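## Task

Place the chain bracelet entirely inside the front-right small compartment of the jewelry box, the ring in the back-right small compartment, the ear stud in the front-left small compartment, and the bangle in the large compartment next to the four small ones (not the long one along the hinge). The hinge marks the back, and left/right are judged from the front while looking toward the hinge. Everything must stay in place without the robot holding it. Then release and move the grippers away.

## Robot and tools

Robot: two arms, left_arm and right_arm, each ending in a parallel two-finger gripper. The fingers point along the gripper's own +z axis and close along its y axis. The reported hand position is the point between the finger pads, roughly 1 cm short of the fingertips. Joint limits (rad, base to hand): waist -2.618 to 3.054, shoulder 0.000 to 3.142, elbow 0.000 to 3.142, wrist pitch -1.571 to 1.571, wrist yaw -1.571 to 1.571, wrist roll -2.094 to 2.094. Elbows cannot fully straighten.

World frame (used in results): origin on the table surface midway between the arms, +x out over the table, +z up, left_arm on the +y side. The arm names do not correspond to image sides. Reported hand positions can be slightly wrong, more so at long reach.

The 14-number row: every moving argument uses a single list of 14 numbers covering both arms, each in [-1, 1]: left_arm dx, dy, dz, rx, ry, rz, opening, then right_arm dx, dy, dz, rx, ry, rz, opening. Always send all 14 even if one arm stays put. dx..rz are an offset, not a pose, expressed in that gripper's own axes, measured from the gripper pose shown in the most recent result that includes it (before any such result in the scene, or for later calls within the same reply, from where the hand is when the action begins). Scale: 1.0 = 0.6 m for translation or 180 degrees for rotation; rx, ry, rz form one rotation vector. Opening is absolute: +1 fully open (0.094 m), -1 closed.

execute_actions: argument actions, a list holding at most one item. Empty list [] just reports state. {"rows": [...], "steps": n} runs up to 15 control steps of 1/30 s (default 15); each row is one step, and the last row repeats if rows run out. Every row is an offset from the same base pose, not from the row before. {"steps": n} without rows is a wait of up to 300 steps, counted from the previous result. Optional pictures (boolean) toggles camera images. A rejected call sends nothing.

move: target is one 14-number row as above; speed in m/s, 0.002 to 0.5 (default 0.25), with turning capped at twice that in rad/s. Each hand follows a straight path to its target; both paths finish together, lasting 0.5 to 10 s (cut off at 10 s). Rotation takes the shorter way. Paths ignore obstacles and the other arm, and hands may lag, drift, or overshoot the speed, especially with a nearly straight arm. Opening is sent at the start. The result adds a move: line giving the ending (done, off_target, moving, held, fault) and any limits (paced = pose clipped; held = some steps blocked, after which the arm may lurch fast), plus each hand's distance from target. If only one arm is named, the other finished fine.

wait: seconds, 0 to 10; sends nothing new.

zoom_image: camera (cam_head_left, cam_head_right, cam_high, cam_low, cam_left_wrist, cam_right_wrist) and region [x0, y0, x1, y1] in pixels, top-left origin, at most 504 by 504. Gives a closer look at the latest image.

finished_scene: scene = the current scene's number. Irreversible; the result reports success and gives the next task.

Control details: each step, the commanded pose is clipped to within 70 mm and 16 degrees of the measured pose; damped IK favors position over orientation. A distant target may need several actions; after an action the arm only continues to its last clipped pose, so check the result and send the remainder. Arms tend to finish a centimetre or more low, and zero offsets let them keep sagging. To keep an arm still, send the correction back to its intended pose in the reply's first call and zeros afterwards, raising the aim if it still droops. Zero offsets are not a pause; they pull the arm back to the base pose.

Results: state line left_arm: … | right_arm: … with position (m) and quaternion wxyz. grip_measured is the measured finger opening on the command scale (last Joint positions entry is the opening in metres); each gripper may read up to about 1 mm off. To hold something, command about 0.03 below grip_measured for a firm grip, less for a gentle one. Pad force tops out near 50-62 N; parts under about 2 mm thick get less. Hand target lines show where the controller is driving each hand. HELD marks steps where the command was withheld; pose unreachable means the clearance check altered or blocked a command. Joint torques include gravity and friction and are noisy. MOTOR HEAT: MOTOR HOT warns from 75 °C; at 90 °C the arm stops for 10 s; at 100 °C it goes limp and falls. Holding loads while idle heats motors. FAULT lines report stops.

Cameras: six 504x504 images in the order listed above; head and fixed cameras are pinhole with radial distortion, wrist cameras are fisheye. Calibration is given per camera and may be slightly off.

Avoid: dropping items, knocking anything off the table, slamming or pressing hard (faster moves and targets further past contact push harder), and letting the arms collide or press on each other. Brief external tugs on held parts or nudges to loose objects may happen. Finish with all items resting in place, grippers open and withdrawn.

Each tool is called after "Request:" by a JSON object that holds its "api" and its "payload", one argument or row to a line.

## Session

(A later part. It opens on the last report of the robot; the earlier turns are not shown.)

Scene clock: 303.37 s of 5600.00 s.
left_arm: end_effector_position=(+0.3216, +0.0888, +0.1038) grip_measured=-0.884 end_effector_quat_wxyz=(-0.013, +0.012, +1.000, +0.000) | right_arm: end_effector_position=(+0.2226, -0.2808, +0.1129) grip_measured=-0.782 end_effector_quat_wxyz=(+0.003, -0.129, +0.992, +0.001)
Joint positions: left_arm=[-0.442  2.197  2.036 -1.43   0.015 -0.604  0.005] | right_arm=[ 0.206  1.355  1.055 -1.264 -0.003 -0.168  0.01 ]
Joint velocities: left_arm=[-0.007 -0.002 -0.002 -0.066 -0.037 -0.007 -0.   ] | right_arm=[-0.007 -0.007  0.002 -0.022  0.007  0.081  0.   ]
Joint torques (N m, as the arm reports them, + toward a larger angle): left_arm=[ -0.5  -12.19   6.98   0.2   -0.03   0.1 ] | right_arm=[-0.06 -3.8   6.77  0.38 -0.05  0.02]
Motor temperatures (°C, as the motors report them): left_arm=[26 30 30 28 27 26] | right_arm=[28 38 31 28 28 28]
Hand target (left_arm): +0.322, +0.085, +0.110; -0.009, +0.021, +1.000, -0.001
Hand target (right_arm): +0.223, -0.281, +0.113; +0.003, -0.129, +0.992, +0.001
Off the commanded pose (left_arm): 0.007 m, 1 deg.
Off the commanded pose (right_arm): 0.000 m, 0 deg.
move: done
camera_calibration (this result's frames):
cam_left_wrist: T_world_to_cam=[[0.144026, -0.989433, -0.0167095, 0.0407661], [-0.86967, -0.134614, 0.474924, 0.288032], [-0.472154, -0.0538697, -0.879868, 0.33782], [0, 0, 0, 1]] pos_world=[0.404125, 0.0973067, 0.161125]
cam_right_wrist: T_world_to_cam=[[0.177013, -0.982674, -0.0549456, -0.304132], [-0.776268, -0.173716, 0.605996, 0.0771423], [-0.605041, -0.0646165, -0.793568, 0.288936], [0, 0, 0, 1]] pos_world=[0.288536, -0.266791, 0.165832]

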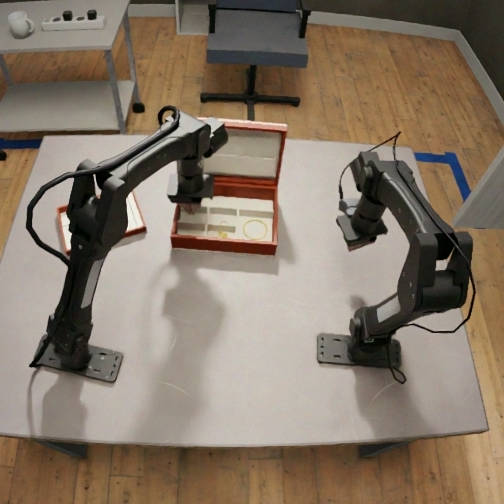

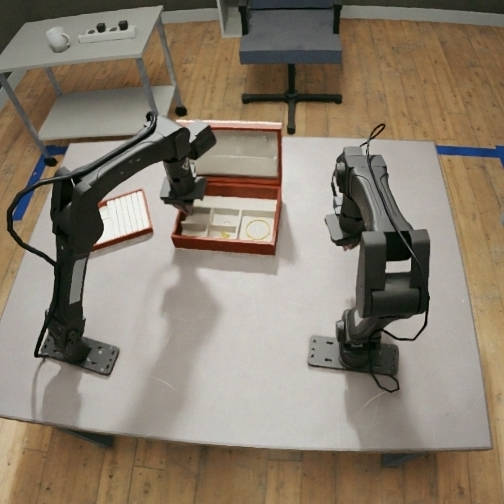

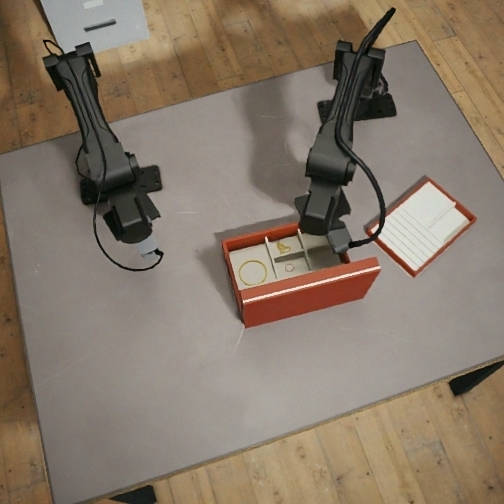

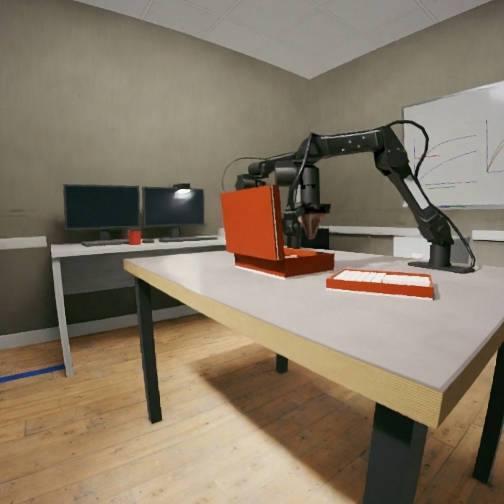

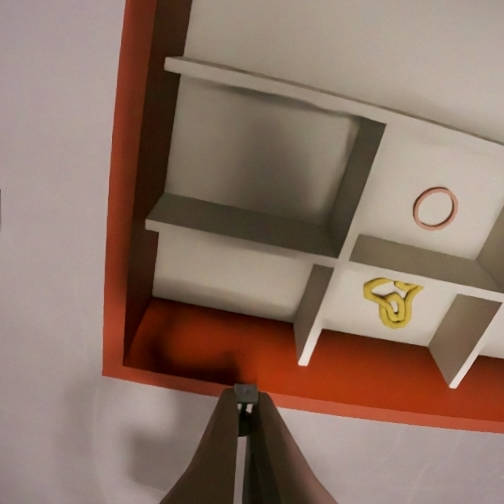

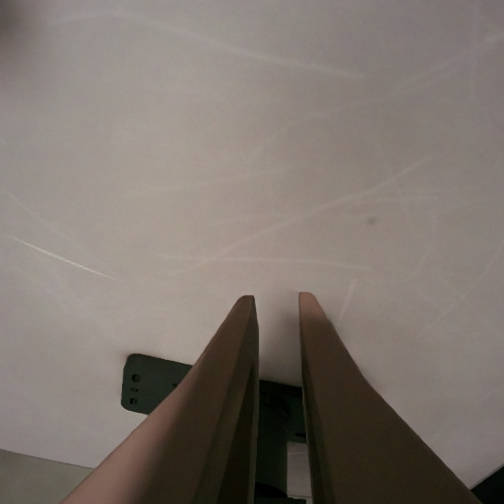

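Request:
{"api": "move", "payload": {
  "target": [0.014,0.012,0.125,0,0,0,-0.91,0,0,0,0,0,0,-0.78],
  "speed": 0.1
}}

Request:
{"api": "execute_actions", "payload": {
  "actions": [
    {"rows":[[0,0,0,0,0,0,-0.74,0,0,0,0,0,0,-0.78]],"steps":9}
  ],
  "pictures": false
}}

Request:
{"api": "move", "payload": {
  "target": [0,0,-0.14,0,0,0,-0.74,0,0,0,0,0,0,-0.78]
}}

Request:
{"api": "move", "payload": {
  "target": [0.25,0.2,-0.03,0,0,0,-0.74,0,0,0,0,0,0,-0.78]
}}

Scene clock: 311.10 s of 5600.00 s.
left_arm: end_effector_position=(+0.3096, +0.0978, +0.0216) grip_measured=-0.901 end_effector_quat_wxyz=(-0.026, +0.013, +1.000, +0.010) | right_arm: end_effector_position=(+0.2226, -0.2808, +0.1129) grip_measured=-0.782 end_effector_quat_wxyz=(+0.003, -0.129, +0.992, +0.001)
Joint positions: left_arm=[-0.442  2.197  1.706 -1.132  0.014 -0.602  0.005] | right_arm=[ 0.206  1.355  1.055 -1.264 -0.003 -0.168  0.01 ]
Joint velocities: left_arm=[-0.002 -0.017 -0.007  0.051  0.022 -0.051  0.   ] | right_arm=[-0.017 -0.017 -0.007 -0.037  0.022 -0.007 -0.001]
Joint torques (N m, as the arm reports them, + toward a larger angle): left_arm=[  0.04 -15.29   3.35   0.52   0.01  -0.01] | right_arm=[-0.08 -3.94  6.82  0.41 -0.03  0.01]
Motor temperatures (°C, as the motors report them): left_arm=[26 32 30 28 27 26] | right_arm=[28 38 31 28 28 28]
Hand target (left_arm): +0.311, +0.097, +0.029; -0.013, +0.012, +1.000, +0.000
Hand target (right_arm): +0.223, -0.281, +0.113; +0.003, -0.129, +0.992, +0.001
Off the commanded pose (left_arm): 0.008 m, 2 deg.
Off the commanded pose (right_arm): 0.000 m, 0 deg.
After step 90, 3.40 s passed at rest.
move: done
camera_calibration (this result's frames):
cam_left_wrist: T_world_to_cam=[[0.141774, -0.989109, -0.0395484, 0.0511929], [-0.857799, -0.142695, 0.493781, 0.314541], [-0.494046, -0.0360805, -0.868687, 0.265048], [0, 0, 0, 1]] pos_world=[0.393501, 0.105082, 0.0769535]
cam_right_wrist: T_world_to_cam=[[0.177013, -0.982674, -0.0549456, -0.304132], [-0.776268, -0.173716, 0.605996, 0.0771423], [-0.605041, -0.0646165, -0.793568, 0.288936], [0, 0, 0, 1]] pos_world=[0.288536, -0.266791, 0.165832]

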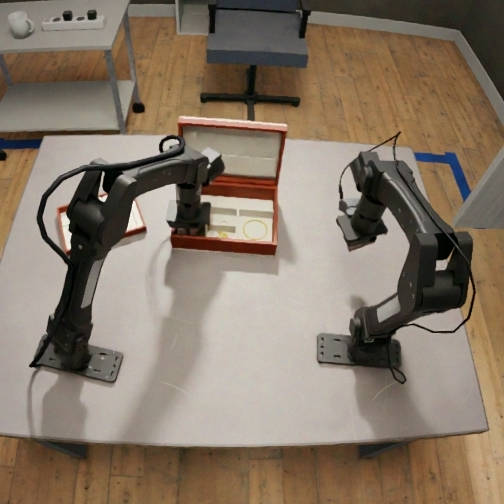

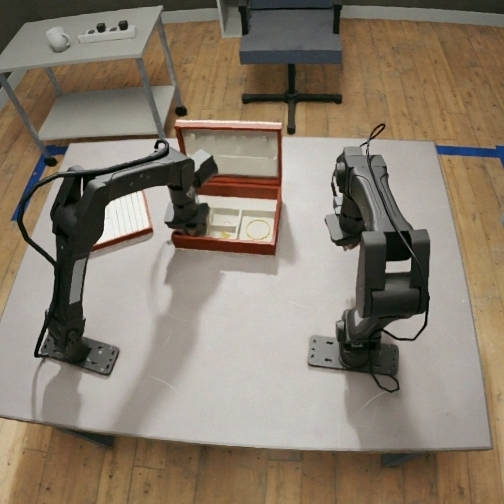

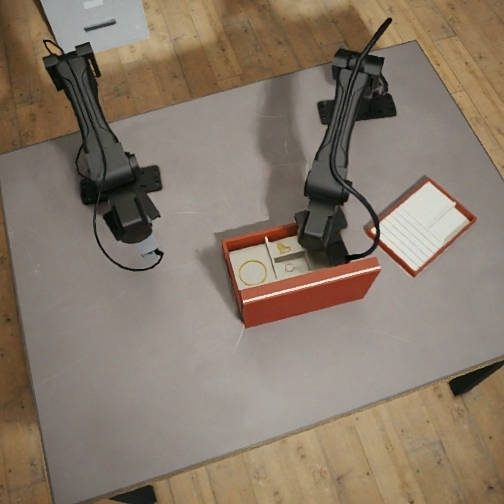

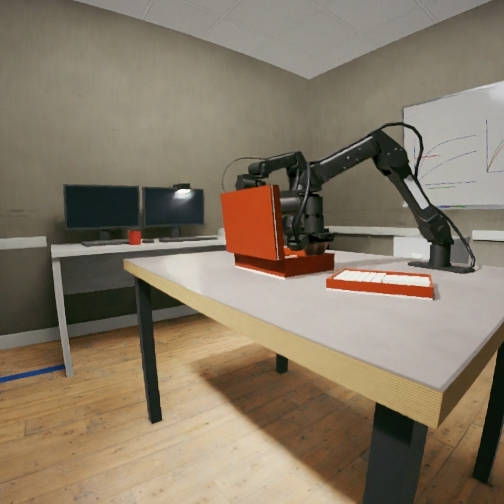

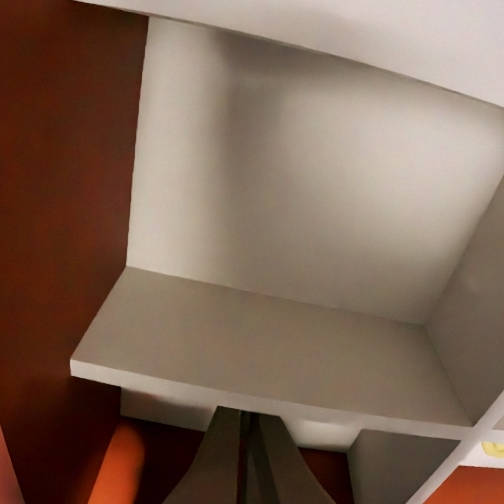

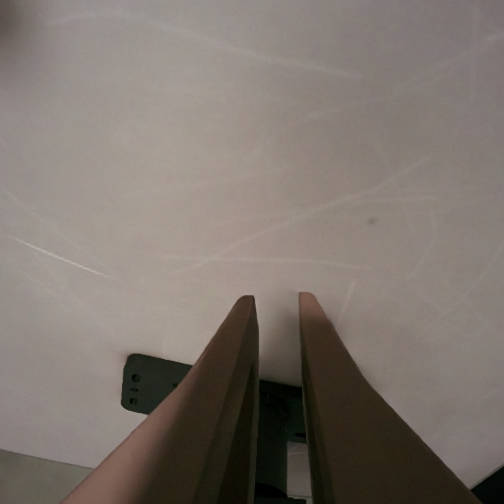

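Scene clock: 311.40 s of 5600.00 s.
left_arm: end_effector_position=(+0.3096, +0.0978, +0.0216) grip_measured=-0.743 end_effector_quat_wxyz=(-0.026, +0.013, +1.000, +0.010) | right_arm: end_effector_position=(+0.2226, -0.2808, +0.1129) grip_measured=-0.782 end_effector_quat_wxyz=(+0.003, -0.129, +0.992, +0.001)
Joint positions: left_arm=[-0.442  2.197  1.706 -1.132  0.014 -0.602  0.012] | right_arm=[ 0.206  1.355  1.055 -1.264 -0.003 -0.168  0.01 ]
Joint velocities: left_arm=[-0.017  0.002 -0.002 -0.037 -0.081 -0.066  0.   ] | right_arm=[-0.002 -0.002 -0.012  0.007 -0.007 -0.022  0.   ]
Joint torques (N m, as the arm reports them, + toward a larger angle): left_arm=[ -0.03 -12.57   4.55   0.34   0.     0.  ] | right_arm=[-0.09 -4.01  6.81  0.34 -0.05  0.03]
Motor temperatures (°C, as the motors report them): left_arm=[26 32 30 28 27 26] | right_arm=[28 38 31 28 28 28]
Hand target (left_arm): +0.310, +0.098, +0.022; -0.026, +0.013, +1.000, +0.010
Hand target (right_arm): +0.223, -0.281, +0.113; +0.003, -0.129, +0.992, +0.001
Off the commanded pose (left_arm): 0.000 m, 0 deg.
Off the commanded pose (right_arm): 0.000 m, 0 deg.
Steps of this call (steps 1 to 9: all 9 steps of this action). Readings (end_effector_position):
1: left_arm (+0.3096, +0.0978, +0.0216) | right_arm (+0.2226, -0.2808, +0.1129)
2: left_arm (+0.3096, +0.0978, +0.0216) | right_arm (+0.2226, -0.2808, +0.1129)
4: left_arm (+0.3096, +0.0978, +0.0216) | right_arm (+0.2226, -0.2808, +0.1129)
8: left_arm (+0.3096, +0.0978, +0.0216) | right_arm (+0.2226, -0.2808, +0.1129)
9: the state above

Scene clock: 312.77 s of 5600.00 s.
left_arm: end_effector_position=(+0.3112, +0.0967, +0.0927) grip_measured=-0.743 end_effector_quat_wxyz=(-0.035, +0.013, +0.999, +0.017) | right_arm: end_effector_position=(+0.2226, -0.2808, +0.1129) grip_measured=-0.782 end_effector_quat_wxyz=(+0.003, -0.129, +0.992, +0.001)
Joint positions: left_arm=[-0.442  2.197  1.989 -1.439  0.014 -0.602  0.012] | right_arm=[ 0.206  1.355  1.055 -1.264 -0.003 -0.168  0.01 ]
Joint velocities: left_arm=[-0.007  0.007 -0.022 -0.066  0.022 -0.037  0.001] | right_arm=[-0.022  0.017  0.012  0.051 -0.007  0.022 -0.   ]
Joint torques (N m, as the arm reports them, + toward a larger angle): left_arm=[  0.15 -13.58   6.74   0.09   0.01   0.02] | right_arm=[ 0.   -3.91  6.82  0.37 -0.03  0.  ]
Motor temperatures (°C, as the motors report them): left_arm=[26 32 30 28 27 26] | right_arm=[28 38 31 28 28 28]
Hand target (left_arm): +0.314, +0.096, +0.105; -0.025, +0.013, +1.000, +0.010
Hand target (right_arm): +0.223, -0.281, +0.113; +0.003, -0.129, +0.992, +0.001
Off the commanded pose (left_arm): 0.013 m, 1 deg.
Off the commanded pose (right_arm): 0.000 m, 0 deg.
move: off_target (left_arm)
camera_calibration (this result's frames):
cam_left_wrist: T_world_to_cam=[[0.140859, -0.988445, -0.0560007, 0.0543929], [-0.848214, -0.149661, 0.50807, 0.276982], [-0.51058, -0.0240658, -0.859494, 0.330693], [0, 0, 0, 1]] pos_world=[0.396124, 0.103176, 0.146549]
cam_right_wrist: T_world_to_cam=[[0.177013, -0.982674, -0.0549456, -0.304132], [-0.776268, -0.173716, 0.605996, 0.0771423], [-0.605041, -0.0646165, -0.793568, 0.288936], [0, 0, 0, 1]] pos_world=[0.288536, -0.266791, 0.165832]

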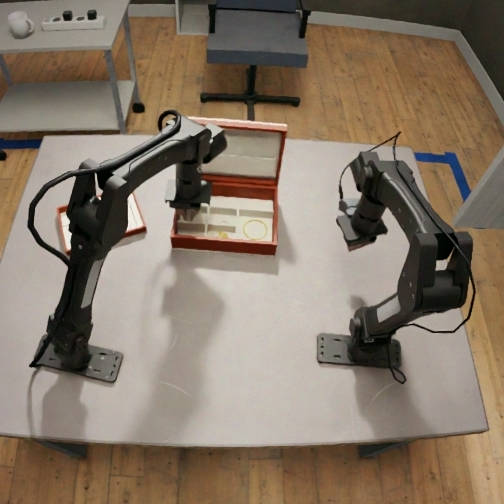

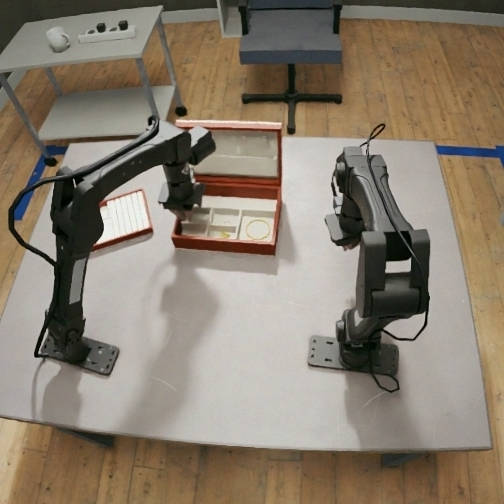

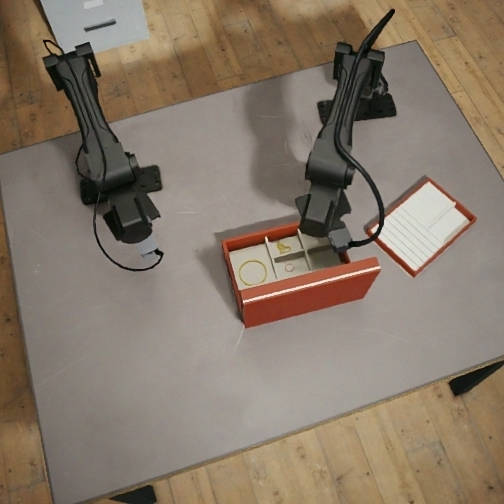

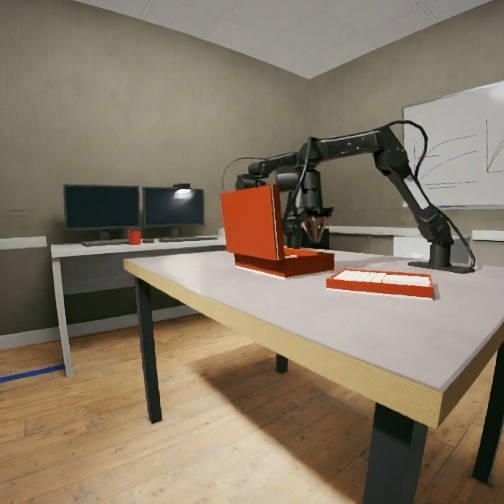

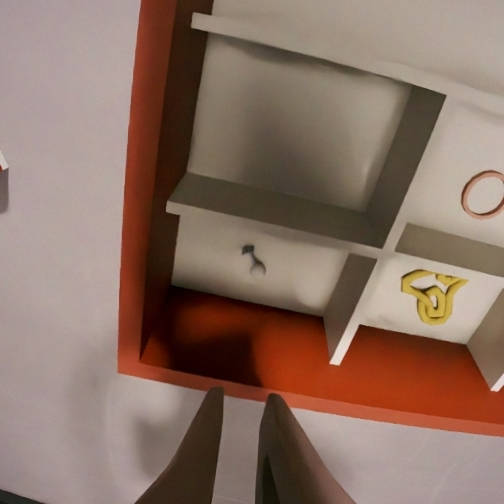

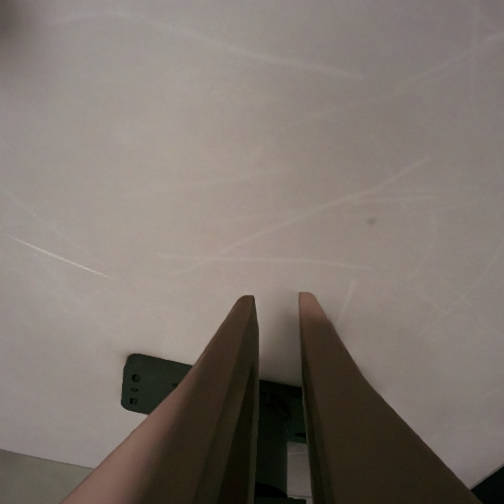

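Scene clock: 313.97 s of 5600.00 s.
left_arm: end_effector_position=(+0.1695, +0.2137, +0.1262) grip_measured=-0.743 end_effector_quat_wxyz=(-0.034, +0.012, +0.999, +0.013) | right_arm: end_effector_position=(+0.2226, -0.2808, +0.1129) grip_measured=-0.782 end_effector_quat_wxyz=(+0.003, -0.129, +0.992, +0.001)
Joint positions: left_arm=[-0.391  1.457  1.19  -1.374  0.014 -0.553  0.012] | right_arm=[ 0.206  1.355  1.055 -1.264 -0.003 -0.168  0.01 ]
Joint velocities: left_arm=[-0.022 -0.017 -0.017 -0.051 -0.037  0.007  0.   ] | right_arm=[ 0.012  0.007 -0.007 -0.007  0.022  0.066 -0.   ]
Joint torques (N m, as the arm reports them, + toward a larger angle): left_arm=[ 0.68 -6.5   3.42  0.26 -0.04  0.07] | right_arm=[-0.15 -3.95  6.7   0.41 -0.03  0.03]
Motor temperatures (°C, as the motors report them): left_arm=[26 32 30 28 27 26] | right_arm=[28 38 31 28 28 28]
Hand target (left_arm): +0.166, +0.219, +0.125; -0.035, +0.013, +0.999, +0.017
Hand target (right_arm): +0.223, -0.281, +0.113; +0.003, -0.129, +0.992, +0.001
Off the commanded pose (left_arm): 0.007 m, 0 deg.
Off the commanded pose (right_arm): 0.000 m, 0 deg.
move: done
camera_calibration (this result's frames):
cam_left_wrist: T_world_to_cam=[[0.142296, -0.988611, -0.0489815, 0.190844], [-0.849645, -0.147381, 0.506343, 0.157271], [-0.507795, -0.0304339, -0.86094, 0.290963], [0, 0, 0, 1]] pos_world=[0.254218, 0.220705, 0.180217]
cam_right_wrist: T_world_to_cam=[[0.177013, -0.982674, -0.0549456, -0.304132], [-0.776268, -0.173716, 0.605996, 0.0771423], [-0.605041, -0.0646165, -0.793568, 0.288936], [0, 0, 0, 1]] pos_world=[0.288536, -0.266791, 0.165832]

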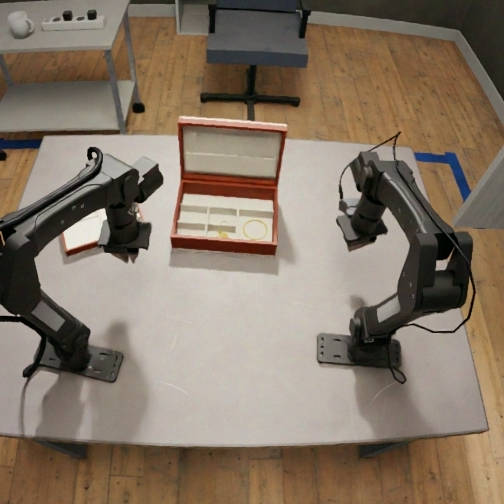

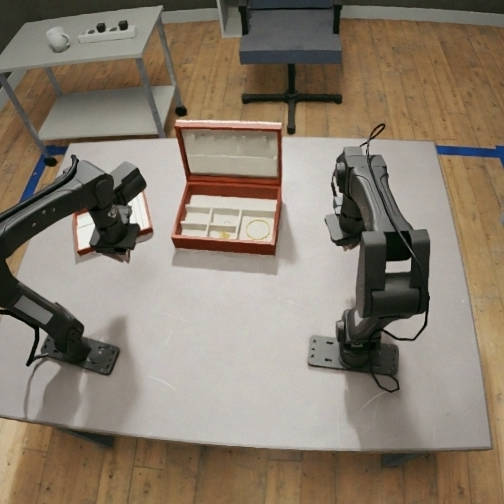

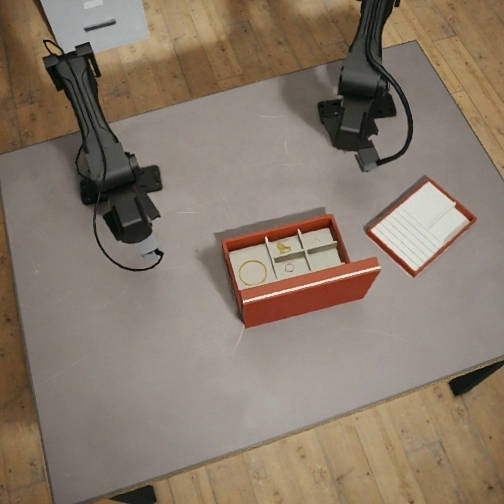

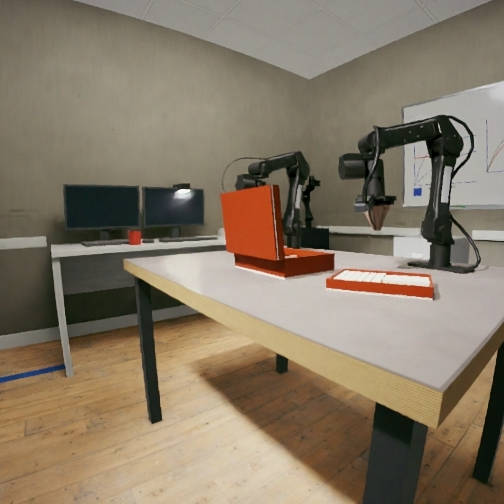

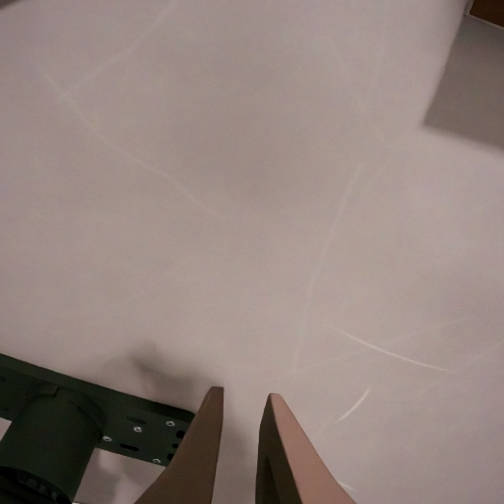

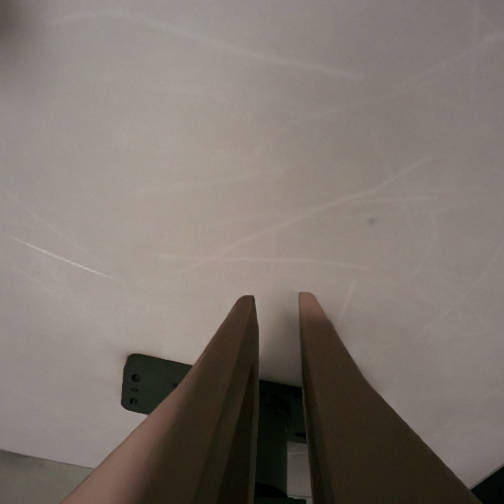

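Request:
{"api": "finished_scene", "payload": {
  "scene": 2
}}

The scene is finished: the task was done.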